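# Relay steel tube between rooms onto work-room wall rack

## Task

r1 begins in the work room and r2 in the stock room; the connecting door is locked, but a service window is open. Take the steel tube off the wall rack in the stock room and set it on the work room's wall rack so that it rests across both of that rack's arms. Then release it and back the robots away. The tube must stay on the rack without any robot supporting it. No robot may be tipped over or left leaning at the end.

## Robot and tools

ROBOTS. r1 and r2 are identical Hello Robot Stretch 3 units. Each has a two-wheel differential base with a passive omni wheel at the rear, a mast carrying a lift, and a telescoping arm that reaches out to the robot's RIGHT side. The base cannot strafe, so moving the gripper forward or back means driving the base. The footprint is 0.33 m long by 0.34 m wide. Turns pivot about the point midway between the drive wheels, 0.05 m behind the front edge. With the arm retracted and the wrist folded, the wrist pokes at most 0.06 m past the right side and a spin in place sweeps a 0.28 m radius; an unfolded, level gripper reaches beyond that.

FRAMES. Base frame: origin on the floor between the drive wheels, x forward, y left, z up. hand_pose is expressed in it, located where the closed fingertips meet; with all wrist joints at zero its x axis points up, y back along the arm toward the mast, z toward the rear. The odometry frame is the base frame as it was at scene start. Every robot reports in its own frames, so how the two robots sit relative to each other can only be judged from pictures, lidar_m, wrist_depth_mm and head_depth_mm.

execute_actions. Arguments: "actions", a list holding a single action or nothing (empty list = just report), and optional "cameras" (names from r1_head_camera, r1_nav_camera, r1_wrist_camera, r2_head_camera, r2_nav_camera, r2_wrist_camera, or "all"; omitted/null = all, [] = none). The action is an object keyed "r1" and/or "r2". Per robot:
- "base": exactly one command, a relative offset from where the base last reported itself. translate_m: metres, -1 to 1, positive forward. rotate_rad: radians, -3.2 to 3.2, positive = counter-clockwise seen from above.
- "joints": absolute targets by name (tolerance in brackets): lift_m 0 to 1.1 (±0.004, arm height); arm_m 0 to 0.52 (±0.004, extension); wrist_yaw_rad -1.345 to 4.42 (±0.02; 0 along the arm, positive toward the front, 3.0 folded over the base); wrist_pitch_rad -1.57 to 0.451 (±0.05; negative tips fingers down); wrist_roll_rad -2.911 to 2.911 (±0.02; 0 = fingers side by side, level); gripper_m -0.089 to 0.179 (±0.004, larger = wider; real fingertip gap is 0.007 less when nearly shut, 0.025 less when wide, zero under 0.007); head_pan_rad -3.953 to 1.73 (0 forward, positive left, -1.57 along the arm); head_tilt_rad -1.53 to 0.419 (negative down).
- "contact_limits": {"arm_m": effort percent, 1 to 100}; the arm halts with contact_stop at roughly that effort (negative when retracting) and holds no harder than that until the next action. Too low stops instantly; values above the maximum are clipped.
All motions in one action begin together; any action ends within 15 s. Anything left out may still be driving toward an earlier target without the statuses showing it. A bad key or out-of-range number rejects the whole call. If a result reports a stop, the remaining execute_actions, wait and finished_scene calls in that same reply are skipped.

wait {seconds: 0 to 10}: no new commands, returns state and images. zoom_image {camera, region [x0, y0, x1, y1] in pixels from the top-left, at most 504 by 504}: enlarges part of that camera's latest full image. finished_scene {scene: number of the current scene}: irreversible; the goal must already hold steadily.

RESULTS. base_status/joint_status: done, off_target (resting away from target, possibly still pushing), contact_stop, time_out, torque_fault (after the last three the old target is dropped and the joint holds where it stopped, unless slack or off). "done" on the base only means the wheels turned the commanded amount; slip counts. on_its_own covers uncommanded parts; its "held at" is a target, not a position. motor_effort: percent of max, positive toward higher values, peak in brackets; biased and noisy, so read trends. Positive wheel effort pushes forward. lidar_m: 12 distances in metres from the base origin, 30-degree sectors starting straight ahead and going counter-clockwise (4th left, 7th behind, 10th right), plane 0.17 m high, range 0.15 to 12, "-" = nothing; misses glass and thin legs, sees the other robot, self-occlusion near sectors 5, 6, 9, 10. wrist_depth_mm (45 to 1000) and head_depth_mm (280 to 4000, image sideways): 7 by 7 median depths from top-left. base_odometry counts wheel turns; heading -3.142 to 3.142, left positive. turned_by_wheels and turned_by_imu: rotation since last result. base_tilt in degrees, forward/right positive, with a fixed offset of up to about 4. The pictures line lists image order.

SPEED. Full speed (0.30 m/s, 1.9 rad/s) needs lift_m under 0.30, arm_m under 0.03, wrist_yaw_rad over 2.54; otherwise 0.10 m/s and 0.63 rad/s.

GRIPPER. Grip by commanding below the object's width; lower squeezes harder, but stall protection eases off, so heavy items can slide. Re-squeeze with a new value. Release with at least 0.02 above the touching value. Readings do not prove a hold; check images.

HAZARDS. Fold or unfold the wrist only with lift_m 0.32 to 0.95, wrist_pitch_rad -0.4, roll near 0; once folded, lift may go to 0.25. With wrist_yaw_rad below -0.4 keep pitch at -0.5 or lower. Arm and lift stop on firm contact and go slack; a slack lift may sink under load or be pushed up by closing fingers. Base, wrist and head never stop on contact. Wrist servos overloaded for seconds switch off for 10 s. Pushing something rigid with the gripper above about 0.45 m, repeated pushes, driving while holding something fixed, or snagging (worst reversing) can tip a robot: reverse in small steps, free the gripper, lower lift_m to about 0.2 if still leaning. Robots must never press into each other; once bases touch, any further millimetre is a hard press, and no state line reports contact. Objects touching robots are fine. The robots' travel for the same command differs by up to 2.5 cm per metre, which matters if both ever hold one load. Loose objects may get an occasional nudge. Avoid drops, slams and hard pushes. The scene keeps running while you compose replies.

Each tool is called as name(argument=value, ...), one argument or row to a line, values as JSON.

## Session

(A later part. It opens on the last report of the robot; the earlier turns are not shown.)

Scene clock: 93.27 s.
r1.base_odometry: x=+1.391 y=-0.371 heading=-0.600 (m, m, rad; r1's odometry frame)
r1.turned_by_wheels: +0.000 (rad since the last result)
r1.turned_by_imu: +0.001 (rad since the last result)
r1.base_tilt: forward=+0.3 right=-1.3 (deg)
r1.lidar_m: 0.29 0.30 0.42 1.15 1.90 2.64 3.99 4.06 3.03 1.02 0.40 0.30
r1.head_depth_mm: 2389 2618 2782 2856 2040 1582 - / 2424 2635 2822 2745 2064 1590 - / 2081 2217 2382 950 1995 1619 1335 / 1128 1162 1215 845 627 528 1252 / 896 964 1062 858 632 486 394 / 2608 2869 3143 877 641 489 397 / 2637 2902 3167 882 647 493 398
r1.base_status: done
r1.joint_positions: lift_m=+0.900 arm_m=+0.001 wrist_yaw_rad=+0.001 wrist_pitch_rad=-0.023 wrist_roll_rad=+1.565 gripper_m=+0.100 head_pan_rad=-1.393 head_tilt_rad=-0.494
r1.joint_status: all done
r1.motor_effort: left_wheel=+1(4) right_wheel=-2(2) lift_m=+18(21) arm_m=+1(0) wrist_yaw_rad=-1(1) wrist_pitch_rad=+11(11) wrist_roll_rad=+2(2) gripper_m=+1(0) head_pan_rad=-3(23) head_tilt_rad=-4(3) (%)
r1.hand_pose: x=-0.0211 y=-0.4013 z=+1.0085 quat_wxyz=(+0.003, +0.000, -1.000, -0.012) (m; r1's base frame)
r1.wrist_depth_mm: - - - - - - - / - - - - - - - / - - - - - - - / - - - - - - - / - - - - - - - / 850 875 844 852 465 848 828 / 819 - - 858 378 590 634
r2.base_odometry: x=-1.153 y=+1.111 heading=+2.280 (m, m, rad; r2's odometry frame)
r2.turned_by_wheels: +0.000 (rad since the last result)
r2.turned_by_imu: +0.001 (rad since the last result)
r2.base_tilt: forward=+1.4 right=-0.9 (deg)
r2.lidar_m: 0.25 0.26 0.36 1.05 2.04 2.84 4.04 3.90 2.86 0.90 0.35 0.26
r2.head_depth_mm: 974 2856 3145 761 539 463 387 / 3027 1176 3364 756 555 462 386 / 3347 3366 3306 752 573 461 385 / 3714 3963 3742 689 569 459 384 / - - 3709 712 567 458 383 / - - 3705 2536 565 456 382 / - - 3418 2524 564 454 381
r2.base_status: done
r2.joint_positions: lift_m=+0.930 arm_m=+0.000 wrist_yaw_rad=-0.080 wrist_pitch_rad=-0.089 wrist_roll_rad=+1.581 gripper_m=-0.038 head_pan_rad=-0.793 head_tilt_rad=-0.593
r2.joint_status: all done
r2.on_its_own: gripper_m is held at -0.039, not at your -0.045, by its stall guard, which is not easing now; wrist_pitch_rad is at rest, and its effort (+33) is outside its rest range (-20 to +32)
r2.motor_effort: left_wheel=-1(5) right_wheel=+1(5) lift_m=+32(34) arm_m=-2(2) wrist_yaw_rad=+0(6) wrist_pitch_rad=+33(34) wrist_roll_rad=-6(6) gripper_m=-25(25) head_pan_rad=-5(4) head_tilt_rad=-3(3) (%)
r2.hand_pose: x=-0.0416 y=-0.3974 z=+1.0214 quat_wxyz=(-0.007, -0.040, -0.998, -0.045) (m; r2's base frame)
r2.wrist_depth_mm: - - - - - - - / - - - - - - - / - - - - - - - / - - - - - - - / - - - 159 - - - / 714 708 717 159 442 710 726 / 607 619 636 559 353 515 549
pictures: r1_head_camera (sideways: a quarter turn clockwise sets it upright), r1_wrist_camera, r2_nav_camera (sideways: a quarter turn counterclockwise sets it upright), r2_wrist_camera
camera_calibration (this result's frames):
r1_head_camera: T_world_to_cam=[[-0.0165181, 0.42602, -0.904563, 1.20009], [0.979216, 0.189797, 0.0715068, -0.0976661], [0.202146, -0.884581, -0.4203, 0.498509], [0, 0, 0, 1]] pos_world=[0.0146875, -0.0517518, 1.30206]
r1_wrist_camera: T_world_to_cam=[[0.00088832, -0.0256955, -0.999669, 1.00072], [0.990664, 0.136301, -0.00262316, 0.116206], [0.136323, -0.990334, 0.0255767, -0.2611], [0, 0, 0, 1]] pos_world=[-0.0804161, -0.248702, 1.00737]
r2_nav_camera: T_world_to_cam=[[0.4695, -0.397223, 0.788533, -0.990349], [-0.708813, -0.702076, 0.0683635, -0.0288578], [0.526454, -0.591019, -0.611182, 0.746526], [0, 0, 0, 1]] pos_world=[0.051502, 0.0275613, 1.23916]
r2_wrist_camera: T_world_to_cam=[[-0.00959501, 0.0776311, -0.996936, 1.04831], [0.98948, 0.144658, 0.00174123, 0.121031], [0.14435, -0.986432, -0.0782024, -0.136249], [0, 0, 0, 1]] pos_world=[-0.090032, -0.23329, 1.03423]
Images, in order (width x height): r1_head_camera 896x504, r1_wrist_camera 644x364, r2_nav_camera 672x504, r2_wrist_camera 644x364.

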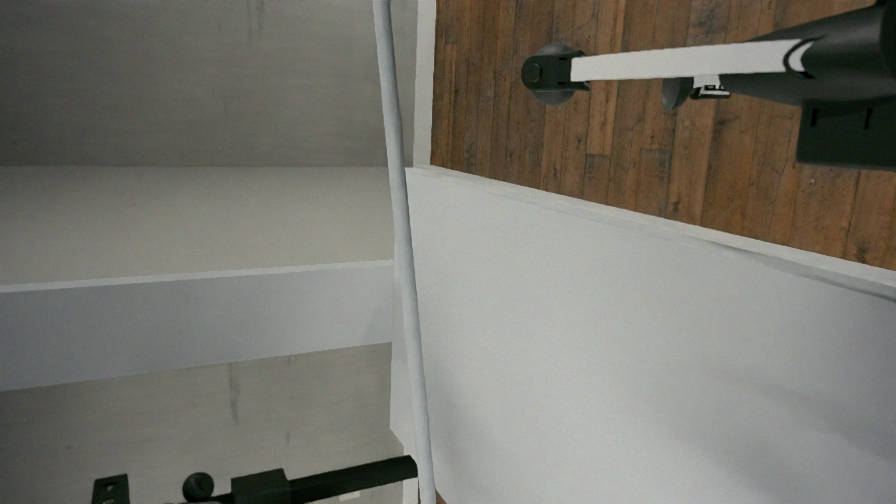

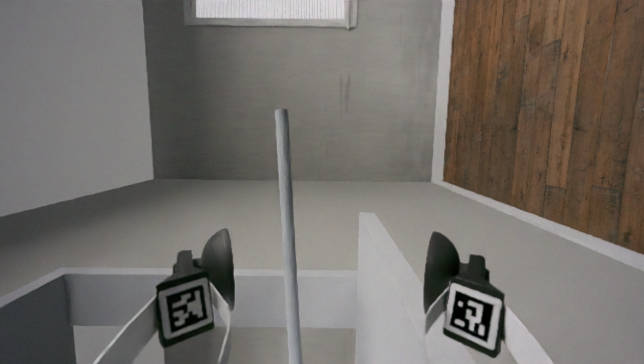

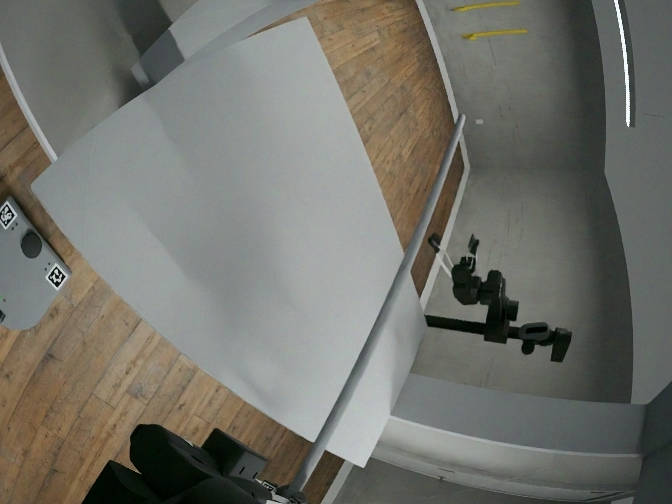

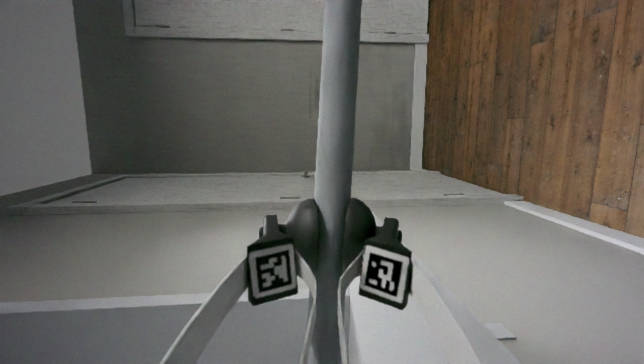

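execute_actions(
  actions=[
    {"r1":{"joints":{"lift_m":0.89,"arm_m":0.03,"head_pan_rad":-1.6}},"r2":{"joints":{"lift_m":0.885,"wrist_yaw_rad":-0.22}}},
  ],
  cameras=["r2_nav_camera","r1_head_camera","r1_wrist_camera","r2_wrist_camera"],
)

Scene clock: 94.70 s.
r1.base_odometry: x=+1.391 y=-0.371 heading=-0.600 (m, m, rad; r1's odometry frame)
r1.turned_by_wheels: +0.000 (rad since the last result)
r1.turned_by_imu: +0.000 (rad since the last result)
r1.base_tilt: forward=+0.3 right=-1.3 (deg)
r1.lidar_m: 0.29 0.30 0.42 1.15 1.89 2.64 4.00 4.05 3.01 1.03 0.40 0.30
r1.head_depth_mm: 2491 2683 2921 2893 2036 1637 - / 2475 2640 2945 2941 2062 1592 - / 2443 2668 2920 2772 2077 1665 - / 2496 2679 2893 2844 2129 1625 1325 / 2188 2048 1927 964 728 1516 1294 / 1168 1123 1057 925 641 490 407 / 863 929 1018 940 645 493 400
r1.base_status: not commanded
r1.joint_positions: lift_m=+0.890 arm_m=+0.030 wrist_yaw_rad=+0.001 wrist_pitch_rad=-0.023 wrist_roll_rad=+1.565 gripper_m=+0.100 head_pan_rad=-1.593 head_tilt_rad=-0.494
r1.joint_status: all done
r1.motor_effort: left_wheel=+1(1) right_wheel=-3(2) lift_m=+18(18) arm_m=+3(5) wrist_yaw_rad=-1(1) wrist_pitch_rad=+11(12) wrist_roll_rad=+2(2) gripper_m=+1(2) head_pan_rad=-3(17) head_tilt_rad=-3(3) (%)
r1.hand_pose: x=-0.0211 y=-0.4303 z=+0.9985 quat_wxyz=(+0.003, +0.000, -1.000, -0.012) (m; r1's base frame)
r1.wrist_depth_mm: - - - - - - - / - - - - - - - / - - - - - - - / - - - - - - - / - - - - - - - / 830 853 832 832 448 843 834 / 829 - - 837 340 590 622
r2.base_odometry: x=-1.153 y=+1.111 heading=+2.280 (m, m, rad; r2's odometry frame)
r2.turned_by_wheels: +0.000 (rad since the last result)
r2.turned_by_imu: +0.000 (rad since the last result)
r2.base_tilt: forward=+1.4 right=-0.9 (deg)
r2.lidar_m: 0.25 0.26 0.36 1.05 2.04 2.84 4.05 3.91 2.84 0.91 0.35 0.26
r2.head_depth_mm: 976 2846 3128 761 576 464 387 / 3077 1189 3376 756 554 462 386 / 3317 1170 3161 753 553 461 385 / 3669 - 3342 751 571 459 384 / - - 3743 711 566 457 383 / - - 3732 2412 564 457 382 / - - 3650 2543 563 455 380
r2.base_status: not commanded
r2.joint_positions: lift_m=+0.885 arm_m=+0.000 wrist_yaw_rad=-0.220 wrist_pitch_rad=-0.091 wrist_roll_rad=+1.580 gripper_m=-0.038 head_pan_rad=-0.793 head_tilt_rad=-0.593
r2.joint_status: all done
r2.on_its_own: gripper_m is held at -0.039, not at your -0.045, by its stall guard, which is not easing now; wrist_pitch_rad is at rest, and its effort (+34) is outside its rest range (-20 to +32)
r2.motor_effort: left_wheel=-1(1) right_wheel=+1(1) lift_m=+31(31) arm_m=-3(2) wrist_yaw_rad=+0(6) wrist_pitch_rad=+34(34) wrist_roll_rad=-5(6) gripper_m=-25(25) head_pan_rad=-4(4) head_tilt_rad=-3(3) (%)
r2.hand_pose: x=-0.0765 y=-0.3921 z=+0.9762 quat_wxyz=(-0.009, -0.110, -0.993, -0.045) (m; r2's base frame)
r2.wrist_depth_mm: - - - - - - - / - - - - - - - / - - - - - - - / - - - - - - - / - - - 160 - - - / - - - 161 - - 970 / 737 735 699 379 638 701 720
pictures: r1_head_camera (sideways: a quarter turn clockwise sets it upright), r1_wrist_camera, r2_nav_camera (sideways: a quarter turn counterclockwise sets it upright), r2_wrist_camera
camera_calibration (this result's frames):
r1_head_camera: T_world_to_cam=[[0.0684514, 0.420829, -0.904554, 1.19956], [0.997404, -0.00853493, 0.071507, -0.0977774], [0.0223719, -0.9071, -0.42032, 0.499632], [0, 0, 0, 1]] pos_world=[0.00423447, -0.0524263, 1.30206]
r1_wrist_camera: T_world_to_cam=[[0.000924171, -0.0257068, -0.999669, 0.989971], [0.990664, 0.1363, -0.00258915, 0.120099], [0.136321, -0.990334, 0.0255928, -0.28959], [0, 0, 0, 1]] pos_world=[-0.0804159, -0.277711, 0.997366]
r2_nav_camera: T_world_to_cam=[[0.469499, -0.397223, 0.788533, -0.990349], [-0.708814, -0.702075, 0.0683635, -0.0288578], [0.526454, -0.591019, -0.611181, 0.746526], [0, 0, 0, 1]] pos_world=[0.0515021, 0.0275612, 1.23916]
r2_wrist_camera: T_world_to_cam=[[0.00039094, 0.0794987, -0.996835, 1.00384], [0.999985, 0.00532766, 0.000817063, 0.102025], [0.00537575, -0.996821, -0.0794955, -0.14293], [0, 0, 0, 1]] pos_world=[-0.101648, -0.222823, 0.989218]
Images, in order (width x height): r1_head_camera 896x504, r1_wrist_camera 644x364, r2_nav_camera 672x504, r2_wrist_camera 644x364.

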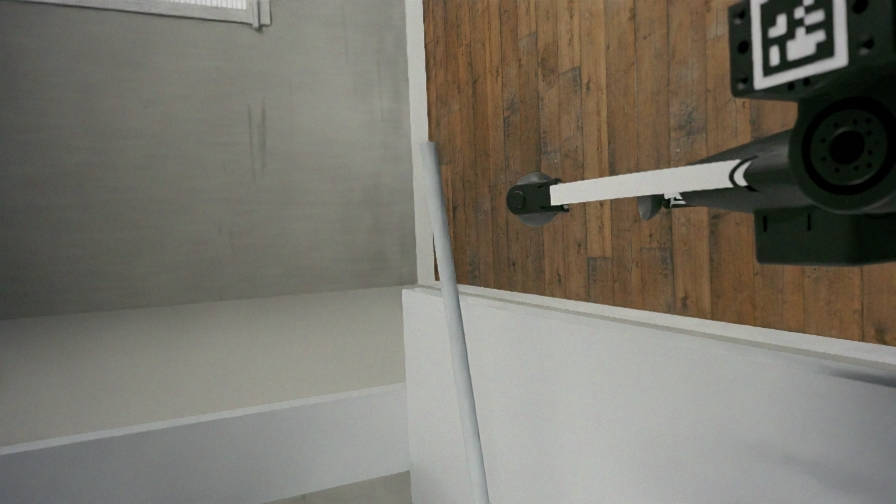

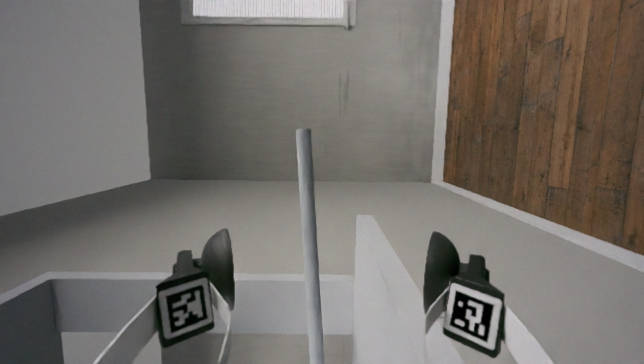

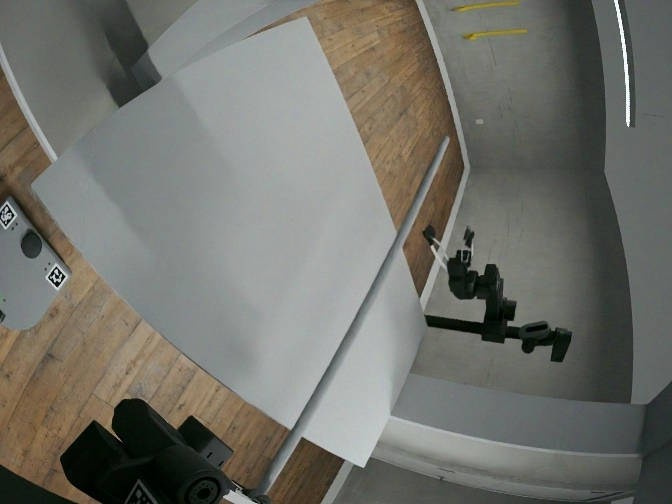

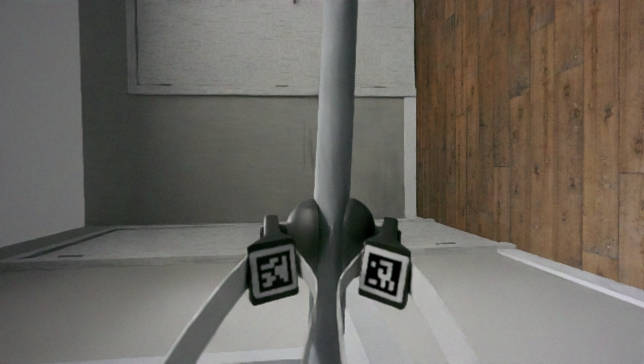

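execute_actions(
  actions=[
    {"r1":{"joints":{"arm_m":0.2}},"r2":{"base":{"translate_m":0.05}}},
  ],
  cameras=["r1_head_camera","r1_wrist_camera"],
)

Scene clock: 97.33 s.
r1.base_odometry: x=+1.391 y=-0.371 heading=-0.600 (m, m, rad; r1's odometry frame)
r1.turned_by_wheels: +0.000 (rad since the last result)
r1.turned_by_imu: +0.001 (rad since the last result)
r1.base_tilt: forward=+0.2 right=-1.2 (deg)
r1.lidar_m: 0.29 0.30 0.42 1.15 1.89 2.64 3.99 4.08 3.03 1.02 0.40 0.30
r1.head_depth_mm: 2490 2641 2873 2887 - 1482 1293 / 2479 2725 2903 2904 - 1486 1291 / 2466 2699 2907 2783 - 1493 1305 / 2477 2667 2940 2816 2192 1626 1321 / 2229 2088 1935 911 729 1523 1282 / 1169 1126 1090 871 639 488 407 / 868 928 1013 937 646 494 399
r1.base_status: not commanded
r1.joint_positions: lift_m=+0.890 arm_m=+0.200 wrist_yaw_rad=+0.001 wrist_pitch_rad=-0.023 wrist_roll_rad=+1.565 gripper_m=+0.100 head_pan_rad=-1.593 head_tilt_rad=-0.494
r1.joint_status: all done
r1.motor_effort: left_wheel=+1(1) right_wheel=-3(2) lift_m=+18(18) arm_m=+3(2) wrist_yaw_rad=-1(1) wrist_pitch_rad=+11(11) wrist_roll_rad=+2(2) gripper_m=+0(1) head_pan_rad=-3(3) head_tilt_rad=-4(1) (%)
r1.hand_pose: x=-0.0211 y=-0.6003 z=+0.9986 quat_wxyz=(+0.003, +0.000, -1.000, -0.012) (m; r1's base frame)
r1.wrist_depth_mm: - - - - - - - / - - - - - - - / - - - - - - - / - - - - - - - / - - - - - - - / 841 790 799 775 443 815 835 / 663 659 659 667 336 568 605
r2.base_odometry: x=-1.185 y=+1.149 heading=+2.279 (m, m, rad; r2's odometry frame)
r2.turned_by_wheels: +0.000 (rad since the last result)
r2.turned_by_imu: +0.000 (rad since the last result)
r2.base_tilt: forward=+1.4 right=-0.9 (deg)
r2.lidar_m: 0.20 0.21 0.29 0.86 2.05 2.84 4.09 3.91 2.87 0.73 0.28 0.21
r2.head_depth_mm: 1096 1141 3030 759 576 463 387 / 3084 1165 3393 755 538 461 385 / 3371 3491 3554 754 552 461 385 / 3689 3825 854 750 570 460 384 / - - 3252 2456 567 459 383 / - - 3521 2334 565 456 382 / - - 3658 2520 563 454 381
r2.base_status: done
r2.joint_positions: lift_m=+0.885 arm_m=+0.000 wrist_yaw_rad=-0.220 wrist_pitch_rad=-0.091 wrist_roll_rad=+1.580 gripper_m=-0.038 head_pan_rad=-0.793 head_tilt_rad=-0.593
r2.joint_status: not commanded
r2.on_its_own: gripper_m is held at -0.039, not at your -0.045, by its stall guard, which is not easing now; wrist_pitch_rad is at rest, and its effort (+34) is outside its rest range (-20 to +32)
r2.motor_effort: left_wheel=-1(3) right_wheel=+1(7) lift_m=+31(31) arm_m=-2(3) wrist_yaw_rad=+0(1) wrist_pitch_rad=+34(34) wrist_roll_rad=-6(5) gripper_m=-24(25) head_pan_rad=-4(5) head_tilt_rad=-4(2) (%)
r2.hand_pose: x=-0.0766 y=-0.3921 z=+0.9762 quat_wxyz=(-0.009, -0.110, -0.993, -0.045) (m; r2's base frame)
r2.wrist_depth_mm: - - - - - - - / - - - - - - - / - - - - - - - / - - - - - - - / - - - 160 - - - / 916 919 910 159 868 859 868 / 611 599 604 339 247 593 597
pictures: r1_head_camera (sideways: a quarter turn clockwise sets it upright), r1_wrist_camera
camera_calibration (this result's frames):
r1_head_camera: T_world_to_cam=[[0.06856, 0.420955, -0.904487, 1.19947], [0.997401, -0.0087961, 0.0715092, -0.0977802], [0.0221462, -0.907039, -0.420464, 0.49982], [0, 0, 0, 1]] pos_world=[0.00422134, -0.0524258, 1.30205]
r1_wrist_camera: T_world_to_cam=[[0.00109162, -0.0258115, -0.999666, 0.985565], [0.990669, 0.136271, -0.00243675, 0.143108], [0.136288, -0.990335, 0.0257194, -0.458078], [0, 0, 0, 1]] pos_world=[-0.0804176, -0.447713, 0.997366]
Images, in order (width x height): r1_head_camera 896x504, r1_wrist_camera 644x364.

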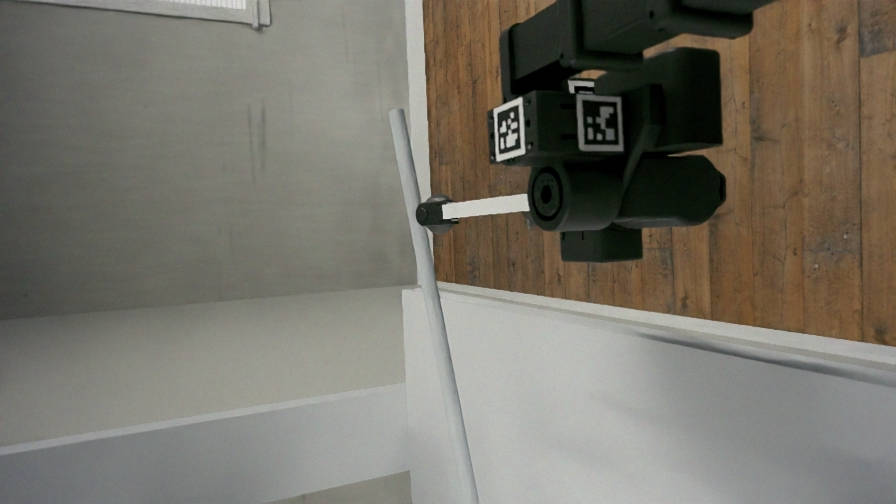

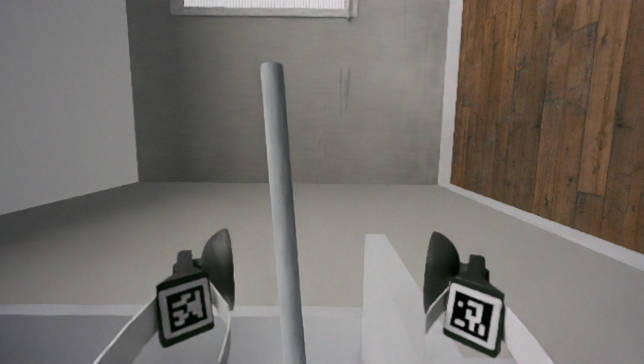

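It's creeping; grab soon.

execute_actions(
  actions=[
    {"r1":{"joints":{"arm_m":0.3,"lift_m":0.915}}},
  ],
  cameras=["r1_head_camera","r1_wrist_camera"],
)

execute_actions(
  actions=[
    {"r1":{"joints":{"gripper_m":-0.03}}},
  ],
  cameras=["r1_head_camera","r1_wrist_camera"],
)

Scene clock: 99.43 s.
r1.base_odometry: x=+1.391 y=-0.371 heading=-0.600 (m, m, rad; r1's odometry frame)
r1.turned_by_wheels: +0.000 (rad since the last result)
r1.turned_by_imu: +0.001 (rad since the last result)
r1.base_tilt: forward=+0.3 right=-1.3 (deg)
r1.lidar_m: 0.29 0.30 0.42 1.15 1.89 2.64 3.98 4.07 3.03 1.03 0.40 0.30
r1.head_depth_mm: 2433 2679 2918 3057 - 1550 1298 / 2468 2657 2922 - 1969 1596 1308 / 2467 2684 2959 - 1904 1614 1306 / 2496 2668 2901 2994 2031 1630 1317 / 2196 2079 1937 968 726 1534 1296 / 1168 1120 1085 925 639 489 408 / 869 929 1020 937 644 494 398
r1.base_status: not commanded
r1.joint_positions: lift_m=+0.915 arm_m=+0.300 wrist_yaw_rad=+0.001 wrist_pitch_rad=-0.023 wrist_roll_rad=+1.565 gripper_m=+0.100 head_pan_rad=-1.593 head_tilt_rad=-0.494
r1.joint_status: all done
r1.motor_effort: left_wheel=+1(1) right_wheel=-2(2) lift_m=+21(21) arm_m=+3(6) wrist_yaw_rad=-1(0) wrist_pitch_rad=+11(11) wrist_roll_rad=+2(2) gripper_m=+1(1) head_pan_rad=-2(3) head_tilt_rad=-2(3) (%)
r1.hand_pose: x=-0.0211 y=-0.7003 z=+1.0234 quat_wxyz=(+0.003, +0.000, -1.000, -0.012) (m; r1's base frame)
r1.wrist_depth_mm: - - - 138 - - - / - - - - - - - / - - - - - - - / - - - - - - - / - - - 140 - - - / 813 787 805 718 500 830 847 / 576 550 567 545 441 575 598
r2.base_odometry: x=-1.185 y=+1.149 heading=+2.279 (m, m, rad; r2's odometry frame)
r2.turned_by_wheels: +0.000 (rad since the last result)
r2.turned_by_imu: +0.000 (rad since the last result)
r2.base_tilt: forward=+1.3 right=-0.9 (deg)
r2.lidar_m: 0.20 0.21 0.29 0.85 2.04 2.84 4.10 3.87 2.87 0.73 0.28 0.21
r2.head_depth_mm: 1101 1134 3020 760 576 463 386 / 3037 3189 3425 756 537 462 386 / 3323 3482 3736 753 553 460 385 / 3669 3750 3314 748 570 459 384 / - - 784 2443 568 458 383 / - - 3255 2446 565 456 382 / - - 3255 2408 564 455 380
r2.base_status: not commanded
r2.joint_positions: lift_m=+0.885 arm_m=+0.000 wrist_yaw_rad=-0.220 wrist_pitch_rad=-0.091 wrist_roll_rad=+1.580 gripper_m=-0.038 head_pan_rad=-0.793 head_tilt_rad=-0.593
r2.joint_status: not commanded
r2.on_its_own: gripper_m is held at -0.039, not at your -0.045, by its stall guard, which is not easing now; wrist_pitch_rad is at rest, and its effort (+34) is outside its rest range (-20 to +32)
r2.motor_effort: left_wheel=-1(1) right_wheel=+1(1) lift_m=+31(31) arm_m=-2(2) wrist_yaw_rad=+0(1) wrist_pitch_rad=+34(34) wrist_roll_rad=-5(5) gripper_m=-25(24) head_pan_rad=-4(4) head_tilt_rad=-3(4) (%)
r2.hand_pose: x=-0.0766 y=-0.3921 z=+0.9762 quat_wxyz=(-0.009, -0.110, -0.993, -0.045) (m; r2's base frame)
r2.wrist_depth_mm: - - - - - - - / - - - - - - - / - - - - - - - / - - - - - - - / - - - 160 - - - / 912 906 904 158 885 891 855 / 605 595 611 339 247 614 597
pictures: r1_head_camera (sideways: a quarter turn clockwise sets it upright), r1_wrist_camera
camera_calibration (this result's frames):
r1_head_camera: T_world_to_cam=[[0.0685631, 0.420964, -0.904482, 1.19946], [0.997401, -0.00880351, 0.0715093, -0.0977803], [0.0221402, -0.907035, -0.420474, 0.499833], [0, 0, 0, 1]] pos_world=[0.00422099, -0.0524258, 1.30205]
r1_wrist_camera: T_world_to_cam=[[0.00110765, -0.0259283, -0.999663, 1.00769], [0.990669, 0.13627, -0.00243674, 0.156795], [0.136287, -0.990332, 0.0258373, -0.557874], [0, 0, 0, 1]] pos_world=[-0.0804176, -0.547719, 1.02215]
Images, in order (width x height): r1_head_camera 896x504, r1_wrist_camera 644x364.

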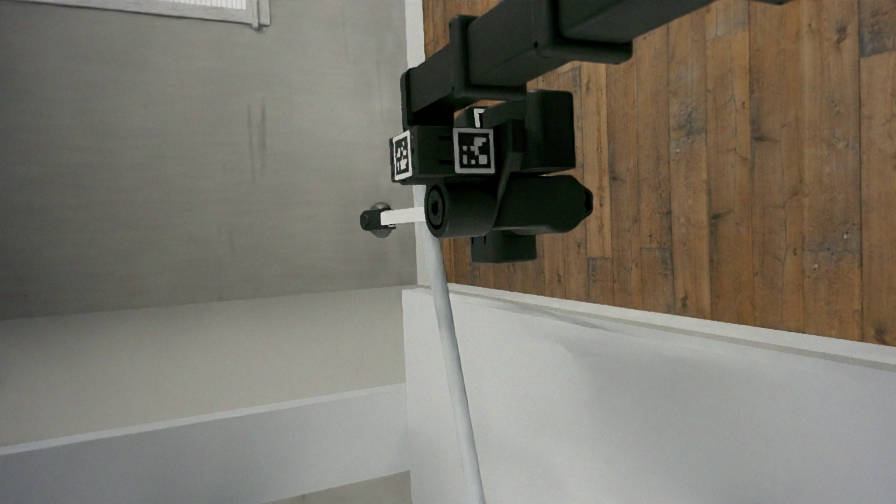

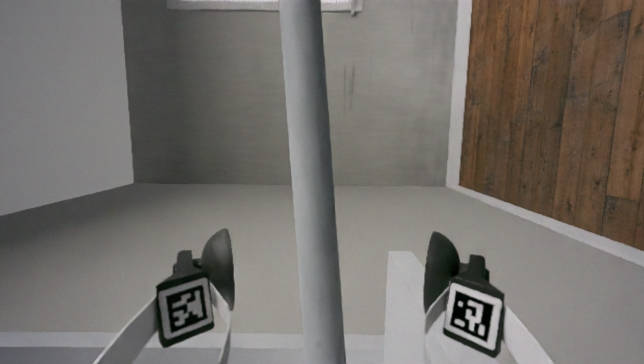

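Scene clock: 101.23 s.
r1.base_odometry: x=+1.391 y=-0.371 heading=-0.600 (m, m, rad; r1's odometry frame)
r1.turned_by_wheels: +0.000 (rad since the last result)
r1.turned_by_imu: +0.000 (rad since the last result)
r1.base_tilt: forward=+0.3 right=-1.2 (deg)
r1.lidar_m: 0.29 0.30 0.42 1.15 1.89 2.64 4.00 4.08 3.02 1.03 0.40 0.30
r1.head_depth_mm: 2461 2663 2900 3069 - 1559 1287 / 2448 2687 2908 - 2000 1594 1295 / 2488 2661 2891 - 1916 1620 1306 / 2500 2674 2918 3035 2006 1614 1306 / 2202 2067 1942 966 726 1517 1288 / 1169 1124 1083 920 639 490 407 / 866 929 1015 938 647 494 400
r1.base_status: not commanded
r1.joint_positions: lift_m=+0.915 arm_m=+0.300 wrist_yaw_rad=+0.000 wrist_pitch_rad=-0.022 wrist_roll_rad=+1.565 gripper_m=-0.029 head_pan_rad=-1.593 head_tilt_rad=-0.494
r1.joint_status: all done
r1.motor_effort: left_wheel=+1(1) right_wheel=-2(2) lift_m=+21(21) arm_m=+4(4) wrist_yaw_rad=+0(0) wrist_pitch_rad=+11(11) wrist_roll_rad=+2(2) gripper_m=-17(93) head_pan_rad=-3(3) head_tilt_rad=-2(4) (%)
r1.hand_pose: x=-0.0213 y=-0.7004 z=+1.0236 quat_wxyz=(+0.003, +0.000, -1.000, -0.011) (m; r1's base frame)
r1.wrist_depth_mm: - - - - - - - / - - - 135 - - - / - - - - - - - / - - - - - - - / - - - 132 - - - / 797 787 827 129 445 796 831 / 576 573 543 540 375 616 608
r2.base_odometry: x=-1.185 y=+1.149 heading=+2.279 (m, m, rad; r2's odometry frame)
r2.turned_by_wheels: +0.000 (rad since the last result)
r2.turned_by_imu: +0.000 (rad since the last result)
r2.base_tilt: forward=+1.3 right=-0.9 (deg)
r2.lidar_m: 0.20 0.21 0.29 0.85 2.05 2.85 4.10 3.87 2.87 0.73 0.28 0.21
r2.head_depth_mm: 1100 1135 3035 761 576 463 387 / 3026 3173 3449 755 536 462 386 / 3340 3476 3706 752 553 461 385 / 3714 3771 3324 751 570 460 384 / - - 793 2456 567 457 383 / - - 3271 2421 565 457 382 / - - 3695 2519 563 455 381
r2.base_status: not commanded
r2.joint_positions: lift_m=+0.885 arm_m=+0.000 wrist_yaw_rad=-0.220 wrist_pitch_rad=-0.090 wrist_roll_rad=+1.580 gripper_m=-0.038 head_pan_rad=-0.793 head_tilt_rad=-0.593
r2.joint_status: not commanded
r2.on_its_own: gripper_m is held at -0.039, not at your -0.045, by its stall guard, which is not easing now; wrist_pitch_rad is at rest, and its effort (+34) is outside its rest range (-20 to +32)
r2.motor_effort: left_wheel=-1(1) right_wheel=+1(1) lift_m=+31(31) arm_m=-3(3) wrist_yaw_rad=+0(0) wrist_pitch_rad=+34(34) wrist_roll_rad=-6(5) gripper_m=-24(25) head_pan_rad=-5(5) head_tilt_rad=-2(3) (%)
r2.hand_pose: x=-0.0767 y=-0.3921 z=+0.9762 quat_wxyz=(-0.009, -0.110, -0.993, -0.045) (m; r2's base frame)
r2.wrist_depth_mm: - - - - - - - / - - - - - - - / - - - - - - - / - - - - - - - / - - - 160 - - - / 914 904 904 160 882 883 869 / 613 619 618 337 246 617 610
pictures: r1_head_camera (sideways: a quarter turn clockwise sets it upright), r1_wrist_camera
camera_calibration (this result's frames):
r1_head_camera: T_world_to_cam=[[0.0685629, 0.420964, -0.904482, 1.19946], [0.997401, -0.00880316, 0.0715093, -0.0977803], [0.0221406, -0.907034, -0.420474, 0.499833], [0, 0, 0, 1]] pos_world=[0.00422101, -0.0524258, 1.30205]
r1_wrist_camera: T_world_to_cam=[[0.00106169, -0.0266922, -0.999643, 1.00733], [0.990762, 0.135591, -0.00256825, 0.156634], [0.135611, -0.990405, 0.0265895, -0.55872], [0, 0, 0, 1]] pos_world=[-0.0804882, -0.547709, 1.02223]
Images, in order (width x height): r1_head_camera 896x504, r1_wrist_camera 644x364.

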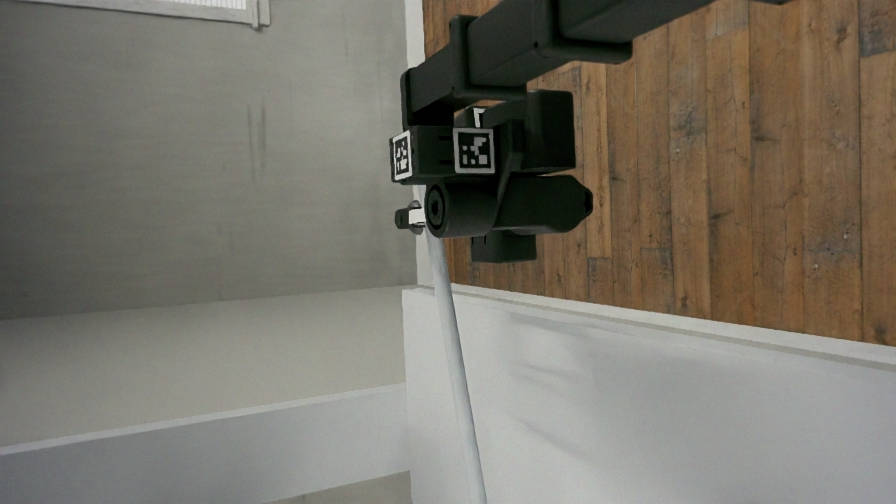

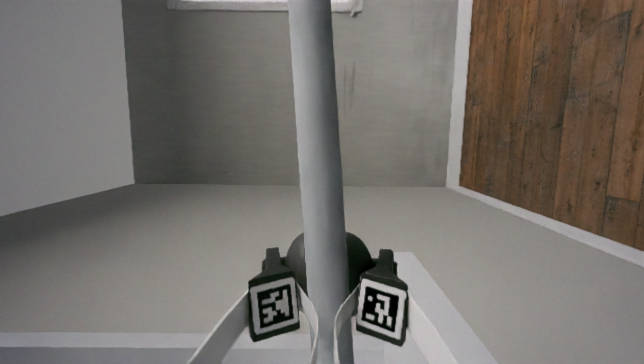

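execute_actions(
  actions=[
    {"r1":{"joints":{"arm_m":0.17,"lift_m":0.87}},"r2":{"joints":{"lift_m":0.87}}},
  ],
  cameras=["r2_head_camera","r1_wrist_camera","r2_wrist_camera"],
)

Scene clock: 103.63 s.
r1.base_odometry: x=+1.391 y=-0.371 heading=-0.600 (m, m, rad; r1's odometry frame)
r1.turned_by_wheels: +0.000 (rad since the last result)
r1.turned_by_imu: +0.001 (rad since the last result)
r1.base_tilt: forward=+0.3 right=-1.2 (deg)
r1.lidar_m: 0.29 0.30 0.42 1.15 1.89 2.64 3.99 4.08 3.03 1.03 0.40 0.30
r1.head_depth_mm: 2455 2747 2896 2876 2210 - 1253 / 2493 2673 2918 2936 2156 - 1267 / 2473 2697 2935 3012 2082 - 1290 / 2485 2646 2929 2996 2006 1571 1323 / 2203 2077 1935 963 663 1532 1292 / 1169 1126 1086 924 614 489 407 / 868 926 1013 938 621 494 400
r1.base_status: not commanded
r1.joint_positions: lift_m=+0.870 arm_m=+0.170 wrist_yaw_rad=-0.004 wrist_pitch_rad=-0.020 wrist_roll_rad=+1.565 gripper_m=-0.029 head_pan_rad=-1.593 head_tilt_rad=-0.494
r1.joint_status: all done
r1.motor_effort: left_wheel=+1(1) right_wheel=-1(2) lift_m=+18(19) arm_m=-2(1) wrist_yaw_rad=+3(5) wrist_pitch_rad=+10(11) wrist_roll_rad=+2(2) gripper_m=-16(16) head_pan_rad=-3(3) head_tilt_rad=-3(3) (%)
r1.hand_pose: x=-0.0225 y=-0.5709 z=+0.9793 quat_wxyz=(+0.003, -0.002, -1.000, -0.011) (m; r1's base frame)
r1.wrist_depth_mm: - - - - - - - / - - - - - - - / - - - - - - - / - - - - - - - / - - - 128 - - - / 808 828 816 130 837 823 842 / 695 693 700 140 549 611 605
r2.base_odometry: x=-1.185 y=+1.149 heading=+2.279 (m, m, rad; r2's odometry frame)
r2.turned_by_wheels: +0.000 (rad since the last result)
r2.turned_by_imu: +0.000 (rad since the last result)
r2.base_tilt: forward=+1.4 right=-0.9 (deg)
r2.lidar_m: 0.20 0.21 0.29 0.86 2.05 2.84 4.09 3.90 2.86 0.73 0.28 0.21
r2.head_depth_mm: 1096 1146 3071 760 556 463 386 / 3058 1186 3441 756 555 461 386 / 3339 3445 3378 754 572 461 385 / 3704 3913 898 716 570 459 384 / - - 3690 2451 567 457 383 / - - 3720 2521 565 456 382 / - - 3717 2526 562 455 381
r2.base_status: not commanded
r2.joint_positions: lift_m=+0.870 arm_m=+0.000 wrist_yaw_rad=-0.226 wrist_pitch_rad=-0.090 wrist_roll_rad=+1.572 gripper_m=-0.038 head_pan_rad=-0.793 head_tilt_rad=-0.593
r2.joint_status: all done
r2.on_its_own: gripper_m is held at -0.039, not at your -0.045, by its stall guard, which is not easing now; wrist_pitch_rad is at rest, and its effort (+34) is outside its rest range (-20 to +32)
r2.motor_effort: left_wheel=-2(2) right_wheel=+3(2) lift_m=+31(31) arm_m=-2(3) wrist_yaw_rad=+4(6) wrist_pitch_rad=+34(34) wrist_roll_rad=-1(5) gripper_m=-24(25) head_pan_rad=-5(4) head_tilt_rad=-2(3) (%)
r2.hand_pose: x=-0.0781 y=-0.3918 z=+0.9612 quat_wxyz=(-0.006, -0.113, -0.993, -0.045) (m; r2's base frame)
r2.wrist_depth_mm: - - - - - - - / - - - - - - - / - - - - - - - / - - - - - - - / - - - 161 - - - / 923 903 921 236 887 892 883 / 613 611 611 319 266 613 622
pictures: r1_wrist_camera, r2_head_camera (sideways: a quarter turn clockwise sets it upright), r2_wrist_camera
camera_calibration (this result's frames):
r1_wrist_camera: T_world_to_cam=[[0.000951685, -0.0286239, -0.99959, 0.965373], [0.991374, 0.131032, -0.00280834, 0.137784], [0.131059, -0.990965, 0.0285017, -0.431512], [0, 0, 0, 1]] pos_world=[-0.080961, -0.418035, 0.977663]
r2_head_camera: T_world_to_cam=[[-0.419176, 0.340416, -0.84167, 1.11279], [0.677183, 0.734721, -0.0400968, 0.0530111], [0.604743, -0.586773, -0.538502, 0.657162], [0, 0, 0, 1]] pos_world=[0.0331424, -0.0321552, 1.29261]
r2_wrist_camera: T_world_to_cam=[[-0.00669657, 0.0809905, -0.996692, 0.988815], [0.999977, -0.000272014, -0.00674074, 0.108667], [-0.000817051, -0.996715, -0.0809868, -0.142777], [0, 0, 0, 1]] pos_world=[-0.102159, -0.222363, 0.974714]
Images, in order (width x height): r1_wrist_camera 644x364, r2_head_camera 896x504, r2_wrist_camera 644x364.

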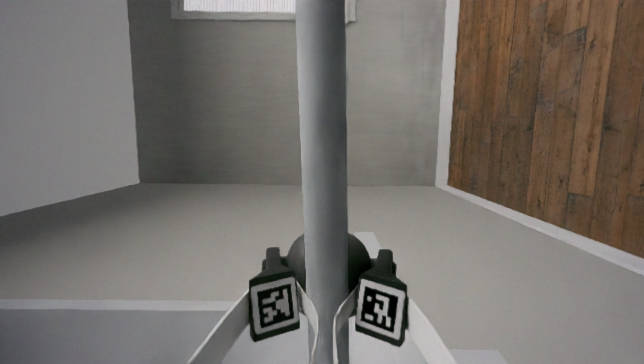

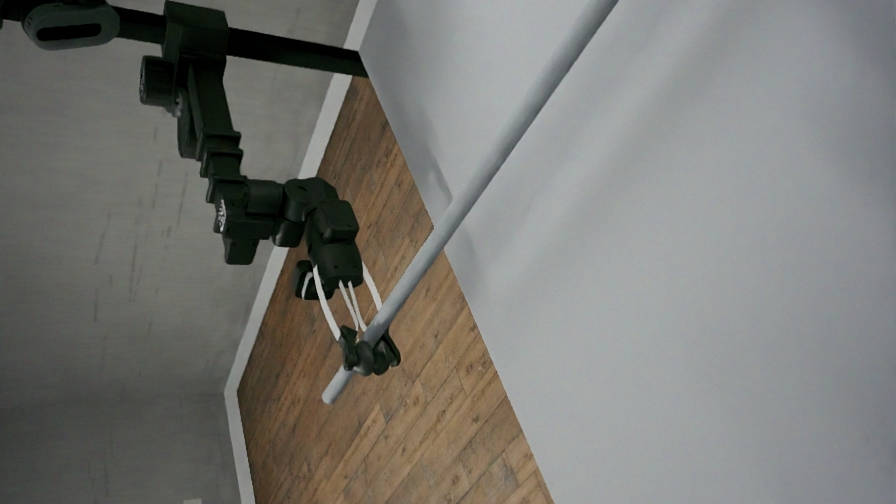

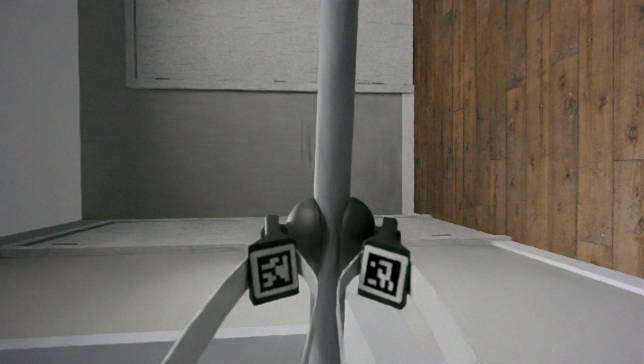

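execute_actions(
  actions=[
    {"r1":{"joints":{"arm_m":0.14,"gripper_m":0.06}}},
  ],
  cameras=[],
)

execute_actions(
  actions=[
    {"r1":{"joints":{"gripper_m":-0.035}}},
  ],
  cameras=[],
)

execute_actions(
  actions=[
    {"r1":{"joints":{"lift_m":0.86}},"r2":{"joints":{"lift_m":0.85}}},
  ],
  cameras=["r2_head_camera","r1_wrist_camera"],
)

Scene clock: 105.27 s.
r1.base_odometry: x=+1.391 y=-0.371 heading=-0.600 (m, m, rad; r1's odometry frame)
r1.turned_by_wheels: +0.000 (rad since the last result)
r1.turned_by_imu: +0.001 (rad since the last result)
r1.base_tilt: forward=+0.3 right=-1.3 (deg)
r1.lidar_m: 0.29 0.30 0.42 1.15 1.89 2.64 3.99 4.06 3.02 1.03 0.40 0.30
r1.head_depth_mm: 2473 2680 2898 2870 2164 - 1217 / 2466 2676 2949 2961 2195 - 1226 / 2482 2673 2903 2958 2184 - 1238 / 2466 2698 2930 3036 2108 1542 1321 / 2237 2057 1933 951 727 1518 1284 / 1170 1121 1086 924 640 490 407 / 865 932 1014 937 649 493 400
r1.base_status: not commanded
r1.joint_positions: lift_m=+0.870 arm_m=+0.140 wrist_yaw_rad=+0.000 wrist_pitch_rad=-0.020 wrist_roll_rad=+1.565 gripper_m=+0.060 head_pan_rad=-1.593 head_tilt_rad=-0.494
r1.joint_status: all done
r1.motor_effort: left_wheel=+1(1) right_wheel=-2(1) lift_m=+18(18) arm_m=-3(5) wrist_yaw_rad=+0(3) wrist_pitch_rad=+10(10) wrist_roll_rad=+2(2) gripper_m=+2(81) head_pan_rad=-3(3) head_tilt_rad=-2(3) (%)
r1.hand_pose: x=-0.0212 y=-0.5409 z=+0.9793 quat_wxyz=(+0.003, +0.000, -1.000, -0.011) (m; r1's base frame)
r1.wrist_depth_mm: - - - - - - - / - - - - - - - / - - - - - - - / - - - - - - - / - - - - - - - / 805 784 - 712 - 825 867 / 723 736 727 733 310 608 610
r2.base_odometry: x=-1.185 y=+1.149 heading=+2.279 (m, m, rad; r2's odometry frame)
r2.turned_by_wheels: +0.000 (rad since the last result)
r2.turned_by_imu: +0.000 (rad since the last result)
r2.base_tilt: forward=+1.3 right=-1.0 (deg)
r2.lidar_m: 0.20 0.21 0.29 0.86 2.05 2.85 4.10 3.88 2.87 0.73 0.28 0.21
r2.head_depth_mm: 1101 1153 3014 760 575 463 387 / 3079 1185 3397 757 537 462 386 / 3299 3407 938 753 572 460 385 / 3686 3968 3159 715 569 460 384 / - - 3494 817 568 458 383 / - - 3695 2565 565 456 382 / - - 3694 2549 562 455 381
r2.base_status: not commanded
r2.joint_positions: lift_m=+0.870 arm_m=+0.000 wrist_yaw_rad=-0.220 wrist_pitch_rad=-0.090 wrist_roll_rad=+1.578 gripper_m=-0.038 head_pan_rad=-0.793 head_tilt_rad=-0.593
r2.joint_status: not commanded
r2.on_its_own: gripper_m is held at -0.039, not at your -0.045, by its stall guard, which is not easing now; wrist_pitch_rad is at rest, and its effort (+34) is outside its rest range (-20 to +32)
r2.motor_effort: left_wheel=-1(1) right_wheel=+2(2) lift_m=+31(31) arm_m=-3(2) wrist_yaw_rad=+0(4) wrist_pitch_rad=+34(34) wrist_roll_rad=-5(4) gripper_m=-24(24) head_pan_rad=-4(4) head_tilt_rad=-3(2) (%)
r2.hand_pose: x=-0.0767 y=-0.3921 z=+0.9612 quat_wxyz=(-0.008, -0.110, -0.993, -0.045) (m; r2's base frame)
r2.wrist_depth_mm: - - - - - - - / - - - - - - - / - - - - - - - / - - - - - - - / - - - 163 - - - / 941 915 886 166 888 897 901 / 613 602 601 272 245 609 612
pictures: none
No camera images: the call's "cameras" was empty. Leave "cameras" out to get every camera's image.

Scene clock: 106.70 s.
r1.base_odometry: x=+1.391 y=-0.371 heading=-0.600 (m, m, rad; r1's odometry frame)
r1.turned_by_wheels: +0.000 (rad since the last result)
r1.turned_by_imu: +0.000 (rad since the last result)
r1.base_tilt: forward=+0.3 right=-1.2 (deg)
r1.lidar_m: 0.29 0.30 0.42 1.15 1.89 2.64 4.00 4.07 3.03 1.03 0.40 0.30
r1.head_depth_mm: 2466 2668 2929 2903 2180 - 1227 / 2452 2716 2914 2931 2218 - 1230 / 2502 2675 2959 2978 2179 - 1248 / 2480 2742 2951 3010 2101 1554 1318 / 2217 2069 1938 951 728 1520 1300 / 1161 1122 1086 924 641 490 407 / 866 926 1012 937 632 494 398
r1.base_status: not commanded
r1.joint_positions: lift_m=+0.870 arm_m=+0.140 wrist_yaw_rad=+0.000 wrist_pitch_rad=-0.020 wrist_roll_rad=+1.565 gripper_m=-0.034 head_pan_rad=-1.593 head_tilt_rad=-0.494
r1.joint_status: all done
r1.motor_effort: left_wheel=+1(1) right_wheel=-2(2) lift_m=+18(18) arm_m=-3(3) wrist_yaw_rad=-1(1) wrist_pitch_rad=+10(10) wrist_roll_rad=+2(2) gripper_m=-13(88) head_pan_rad=-3(3) head_tilt_rad=-3(1) (%)
r1.hand_pose: x=-0.0212 y=-0.5409 z=+0.9793 quat_wxyz=(+0.003, +0.000, -1.000, -0.011) (m; r1's base frame)
r1.wrist_depth_mm: - - - - - - - / - - - - - - - / - - - - - - - / - - - - - - - / - - - - - - - / 826 807 837 - 818 830 833 / 728 731 727 718 565 612 623
r2.base_odometry: x=-1.185 y=+1.149 heading=+2.279 (m, m, rad; r2's odometry frame)
r2.turned_by_wheels: +0.000 (rad since the last result)
r2.turned_by_imu: +0.000 (rad since the last result)
r2.base_tilt: forward=+1.3 right=-0.9 (deg)
r2.lidar_m: 0.20 0.21 0.29 0.86 2.05 2.84 4.08 3.89 2.86 0.73 0.28 0.21
r2.head_depth_mm: 1102 1154 3041 760 556 463 387 / 3079 1180 3423 755 554 462 386 / 3330 3410 941 752 572 460 386 / 3687 3984 3148 717 571 459 384 / - - 3736 2467 567 458 383 / - - 3758 2538 565 456 382 / - - 3646 2515 562 454 380
r2.base_status: not commanded
r2.joint_positions: lift_m=+0.870 arm_m=+0.000 wrist_yaw_rad=-0.220 wrist_pitch_rad=-0.090 wrist_roll_rad=+1.578 gripper_m=-0.038 head_pan_rad=-0.793 head_tilt_rad=-0.593
r2.joint_status: not commanded
r2.on_its_own: gripper_m is held at -0.039, not at your -0.045, by its stall guard, which is not easing now; wrist_pitch_rad is at rest, and its effort (+34) is outside its rest range (-20 to +32)
r2.motor_effort: left_wheel=-1(1) right_wheel=+2(2) lift_m=+31(31) arm_m=-2(1) wrist_yaw_rad=+0(0) wrist_pitch_rad=+34(34) wrist_roll_rad=-4(5) gripper_m=-23(24) head_pan_rad=-5(4) head_tilt_rad=-3(2) (%)
r2.hand_pose: x=-0.0765 y=-0.3921 z=+0.9612 quat_wxyz=(-0.008, -0.110, -0.993, -0.045) (m; r2's base frame)
r2.wrist_depth_mm: - - - - - - - / - - - - - - - / - - - - - - - / - - - - - - - / - - - - - - - / 924 918 906 167 881 875 863 / 605 608 604 273 245 604 605
pictures: none
No camera images: the call's "cameras" was empty. Leave "cameras" out to get every camera's image.

Scene clock: 107.63 s.
r1.base_odometry: x=+1.391 y=-0.371 heading=-0.600 (m, m, rad; r1's odometry frame)
r1.turned_by_wheels: +0.000 (rad since the last result)
r1.turned_by_imu: +0.000 (rad since the last result)
r1.base_tilt: forward=+0.3 right=-1.3 (deg)
r1.lidar_m: 0.29 0.30 0.42 1.15 1.89 2.63 4.01 4.08 3.03 1.02 0.40 0.30
r1.head_depth_mm: 2478 2650 2901 2855 2131 - 1218 / 2473 2665 2910 2969 2142 - 1226 / 2485 2679 2905 2981 2161 - 1246 / 2485 2642 2926 3016 2076 1575 1309 / 2220 2051 1918 956 728 1536 1292 / 1164 1125 1082 922 638 489 407 / 868 930 1014 939 646 494 400
r1.base_status: not commanded
r1.joint_positions: lift_m=+0.860 arm_m=+0.140 wrist_yaw_rad=+0.000 wrist_pitch_rad=-0.020 wrist_roll_rad=+1.565 gripper_m=-0.034 head_pan_rad=-1.593 head_tilt_rad=-0.494
r1.joint_status: all done
r1.motor_effort: left_wheel=+1(1) right_wheel=-2(2) lift_m=+18(18) arm_m=-3(2) wrist_yaw_rad=+0(0) wrist_pitch_rad=+10(10) wrist_roll_rad=+2(2) gripper_m=-13(13) head_pan_rad=-3(2) head_tilt_rad=-4(3) (%)
r1.hand_pose: x=-0.0212 y=-0.5409 z=+0.9693 quat_wxyz=(+0.003, +0.000, -1.000, -0.011) (m; r1's base frame)
r1.wrist_depth_mm: - - - - - - - / - - - - - - - / - - - - - - - / - - - - - - - / - - - - - - - / 805 806 808 - 826 822 831 / 729 706 724 642 584 618 624
r2.base_odometry: x=-1.185 y=+1.149 heading=+2.279 (m, m, rad; r2's odometry frame)
r2.turned_by_wheels: +0.000 (rad since the last result)
r2.turned_by_imu: +0.000 (rad since the last result)
r2.base_tilt: forward=+1.3 right=-0.9 (deg)
r2.lidar_m: 0.20 0.21 0.29 0.86 2.05 2.84 4.09 3.89 2.87 0.73 0.28 0.21
r2.head_depth_mm: 1102 1148 3035 760 576 464 387 / 3050 1182 3401 758 537 462 386 / 3330 3499 931 753 555 461 385 / 3706 3983 954 748 570 459 384 / - - 3768 2425 568 458 383 / - - 3711 2552 565 456 382 / - - 3696 2534 563 455 381
r2.base_status: not commanded
r2.joint_positions: lift_m=+0.850 arm_m=+0.000 wrist_yaw_rad=-0.220 wrist_pitch_rad=-0.091 wrist_roll_rad=+1.578 gripper_m=-0.038 head_pan_rad=-0.793 head_tilt_rad=-0.593
r2.joint_status: all done
r2.on_its_own: gripper_m is held at -0.039, not at your -0.045, by its stall guard, which is not easing now; wrist_pitch_rad is at rest, and its effort (+34) is outside its rest range (-20 to +32)
r2.motor_effort: left_wheel=-1(1) right_wheel=+2(2) lift_m=+31(33) arm_m=-3(2) wrist_yaw_rad=+0(0) wrist_pitch_rad=+34(34) wrist_roll_rad=-4(4) gripper_m=-24(24) head_pan_rad=-5(4) head_tilt_rad=-2(4) (%)
r2.hand_pose: x=-0.0765 y=-0.3921 z=+0.9411 quat_wxyz=(-0.008, -0.110, -0.993, -0.045) (m; r2's base frame)
r2.wrist_depth_mm: - - - - - - - / - - - - - - - / - - - - - - - / - - - - - - - / - - - - - - - / 914 918 903 166 885 867 876 / 609 604 612 236 578 616 607
pictures: r1_wrist_camera, r2_head_camera (sideways: a quarter turn clockwise sets it upright)
camera_calibration (this result's frames):
r1_wrist_camera: T_world_to_cam=[[0.0010988, -0.0285276, -0.999592, 0.956261], [0.990722, 0.135876, -0.00278876, 0.135171], [0.1359, -0.990315, 0.0284122, -0.401105], [0, 0, 0, 1]] pos_world=[-0.0804578, -0.388307, 0.967645]
r2_head_camera: T_world_to_cam=[[-0.419176, 0.340416, -0.84167, 1.11279], [0.677184, 0.734721, -0.0400968, 0.0530111], [0.604743, -0.586773, -0.538502, 0.657162], [0, 0, 0, 1]] pos_world=[0.0331424, -0.0321552, 1.29261]
Images, in order (width x height): r1_wrist_camera 644x364, r2_head_camera 896x504.

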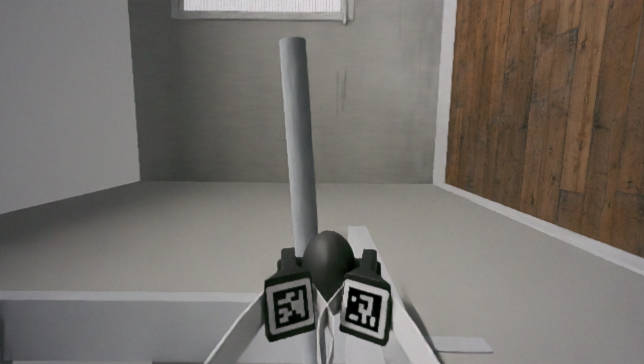

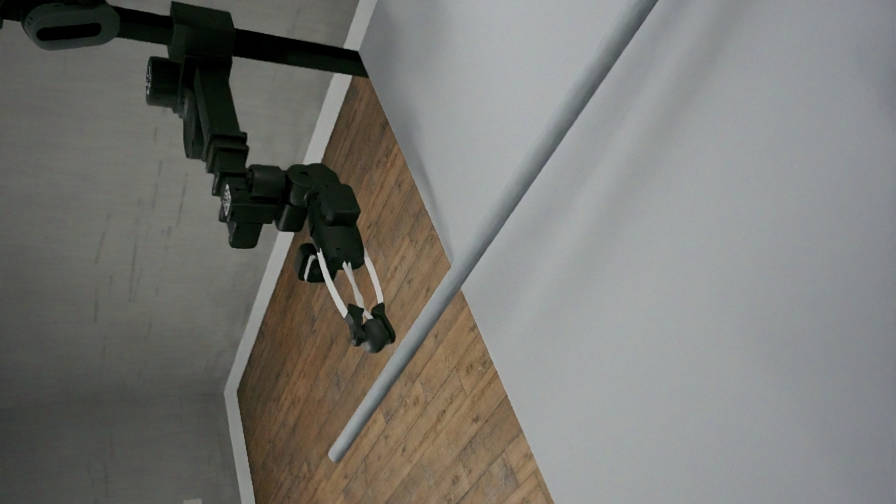

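Sprang back; distance ~0.23.

execute_actions(
  actions=[
    {"r1":{"joints":{"arm_m":0.21,"gripper_m":0.1,"lift_m":0.87}}},
  ],
  cameras=["r1_wrist_camera"],
)

Scene clock: 109.60 s.
r1.base_odometry: x=+1.391 y=-0.371 heading=-0.600 (m, m, rad; r1's odometry frame)
r1.turned_by_wheels: +0.000 (rad since the last result)
r1.turned_by_imu: +0.001 (rad since the last result)
r1.base_tilt: forward=+0.2 right=-1.2 (deg)
r1.lidar_m: 0.29 0.30 0.42 1.15 1.88 2.63 4.00 4.07 3.03 1.03 0.40 0.30
r1.head_depth_mm: 2483 2663 2926 2874 - 1488 1285 / 2450 2694 2924 2895 - 1485 1301 / 2467 2714 2966 2976 - 1505 1317 / 2443 2667 2892 3037 2195 1572 1323 / 2197 2061 1958 957 694 1522 1293 / 1158 1122 1086 925 636 489 407 / 868 929 1018 938 643 493 399
r1.base_status: not commanded
r1.joint_positions: lift_m=+0.870 arm_m=+0.210 wrist_yaw_rad=+0.000 wrist_pitch_rad=-0.020 wrist_roll_rad=+1.565 gripper_m=+0.100 head_pan_rad=-1.593 head_tilt_rad=-0.494
r1.joint_status: all done
r1.motor_effort: left_wheel=+1(1) right_wheel=-2(2) lift_m=+21(23) arm_m=+4(1) wrist_yaw_rad=+0(0) wrist_pitch_rad=+10(10) wrist_roll_rad=+2(2) gripper_m=+1(82) head_pan_rad=-3(3) head_tilt_rad=-4(3) (%)
r1.hand_pose: x=-0.0212 y=-0.6104 z=+0.9790 quat_wxyz=(+0.003, +0.000, -1.000, -0.011) (m; r1's base frame)
r1.wrist_depth_mm: - - - - - - - / - - - - - - - / - - - - - - - / - - - 140 - - - / - - - - - - - / 803 817 822 530 442 846 836 / 653 654 655 510 330 597 608
r2.base_odometry: x=-1.185 y=+1.149 heading=+2.279 (m, m, rad; r2's odometry frame)
r2.turned_by_wheels: +0.000 (rad since the last result)
r2.turned_by_imu: +0.000 (rad since the last result)
r2.base_tilt: forward=+1.3 right=-0.9 (deg)
r2.lidar_m: 0.20 0.21 0.29 0.86 2.05 2.84 4.09 3.89 2.87 0.73 0.28 0.21
r2.head_depth_mm: 1097 1151 3027 761 576 464 386 / 3069 1179 3375 758 542 462 385 / 3326 3432 3557 752 557 460 385 / 3695 3894 854 747 569 460 384 / - - 3310 2443 568 458 383 / - - 3482 2438 565 456 381 / - - 3700 2536 564 455 381
r2.base_status: not commanded
r2.joint_positions: lift_m=+0.850 arm_m=+0.000 wrist_yaw_rad=-0.220 wrist_pitch_rad=-0.091 wrist_roll_rad=+1.578 gripper_m=-0.038 head_pan_rad=-0.793 head_tilt_rad=-0.593
r2.joint_status: not commanded
r2.on_its_own: gripper_m is held at -0.039, not at your -0.045, by its stall guard, which is not easing now; wrist_pitch_rad is at rest, and its effort (+34) is outside its rest range (-20 to +32)
r2.motor_effort: left_wheel=-1(1) right_wheel=+2(2) lift_m=+32(31) arm_m=-2(2) wrist_yaw_rad=-1(1) wrist_pitch_rad=+34(34) wrist_roll_rad=-4(5) gripper_m=-24(24) head_pan_rad=-4(4) head_tilt_rad=-2(4) (%)
r2.hand_pose: x=-0.0765 y=-0.3921 z=+0.9411 quat_wxyz=(-0.008, -0.110, -0.993, -0.045) (m; r2's base frame)
r2.wrist_depth_mm: - - - - - - - / - - - - - - - / - - - - - - - / - - - - - - - / - - - - - - - / 911 948 904 168 880 871 875 / 594 602 613 237 575 605 608
pictures: r1_wrist_camera
camera_calibration (this result's frames):
r1_wrist_camera: T_world_to_cam=[[0.00110219, -0.0284183, -0.999596, 0.96409], [0.990722, 0.135876, -0.00277052, 0.144619], [0.1359, -0.990318, 0.0283044, -0.47007], [0, 0, 0, 1]] pos_world=[-0.0804578, -0.457772, 0.977405]
Images, in order (width x height): r1_wrist_camera 644x364.

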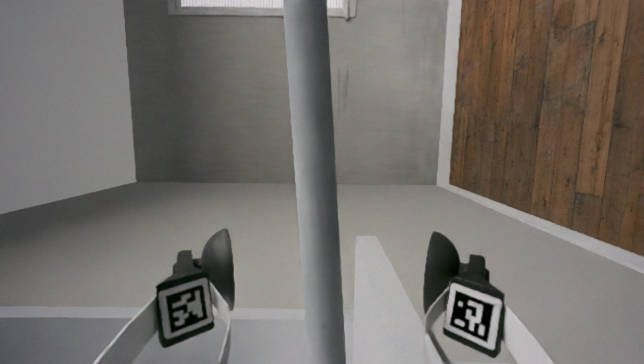

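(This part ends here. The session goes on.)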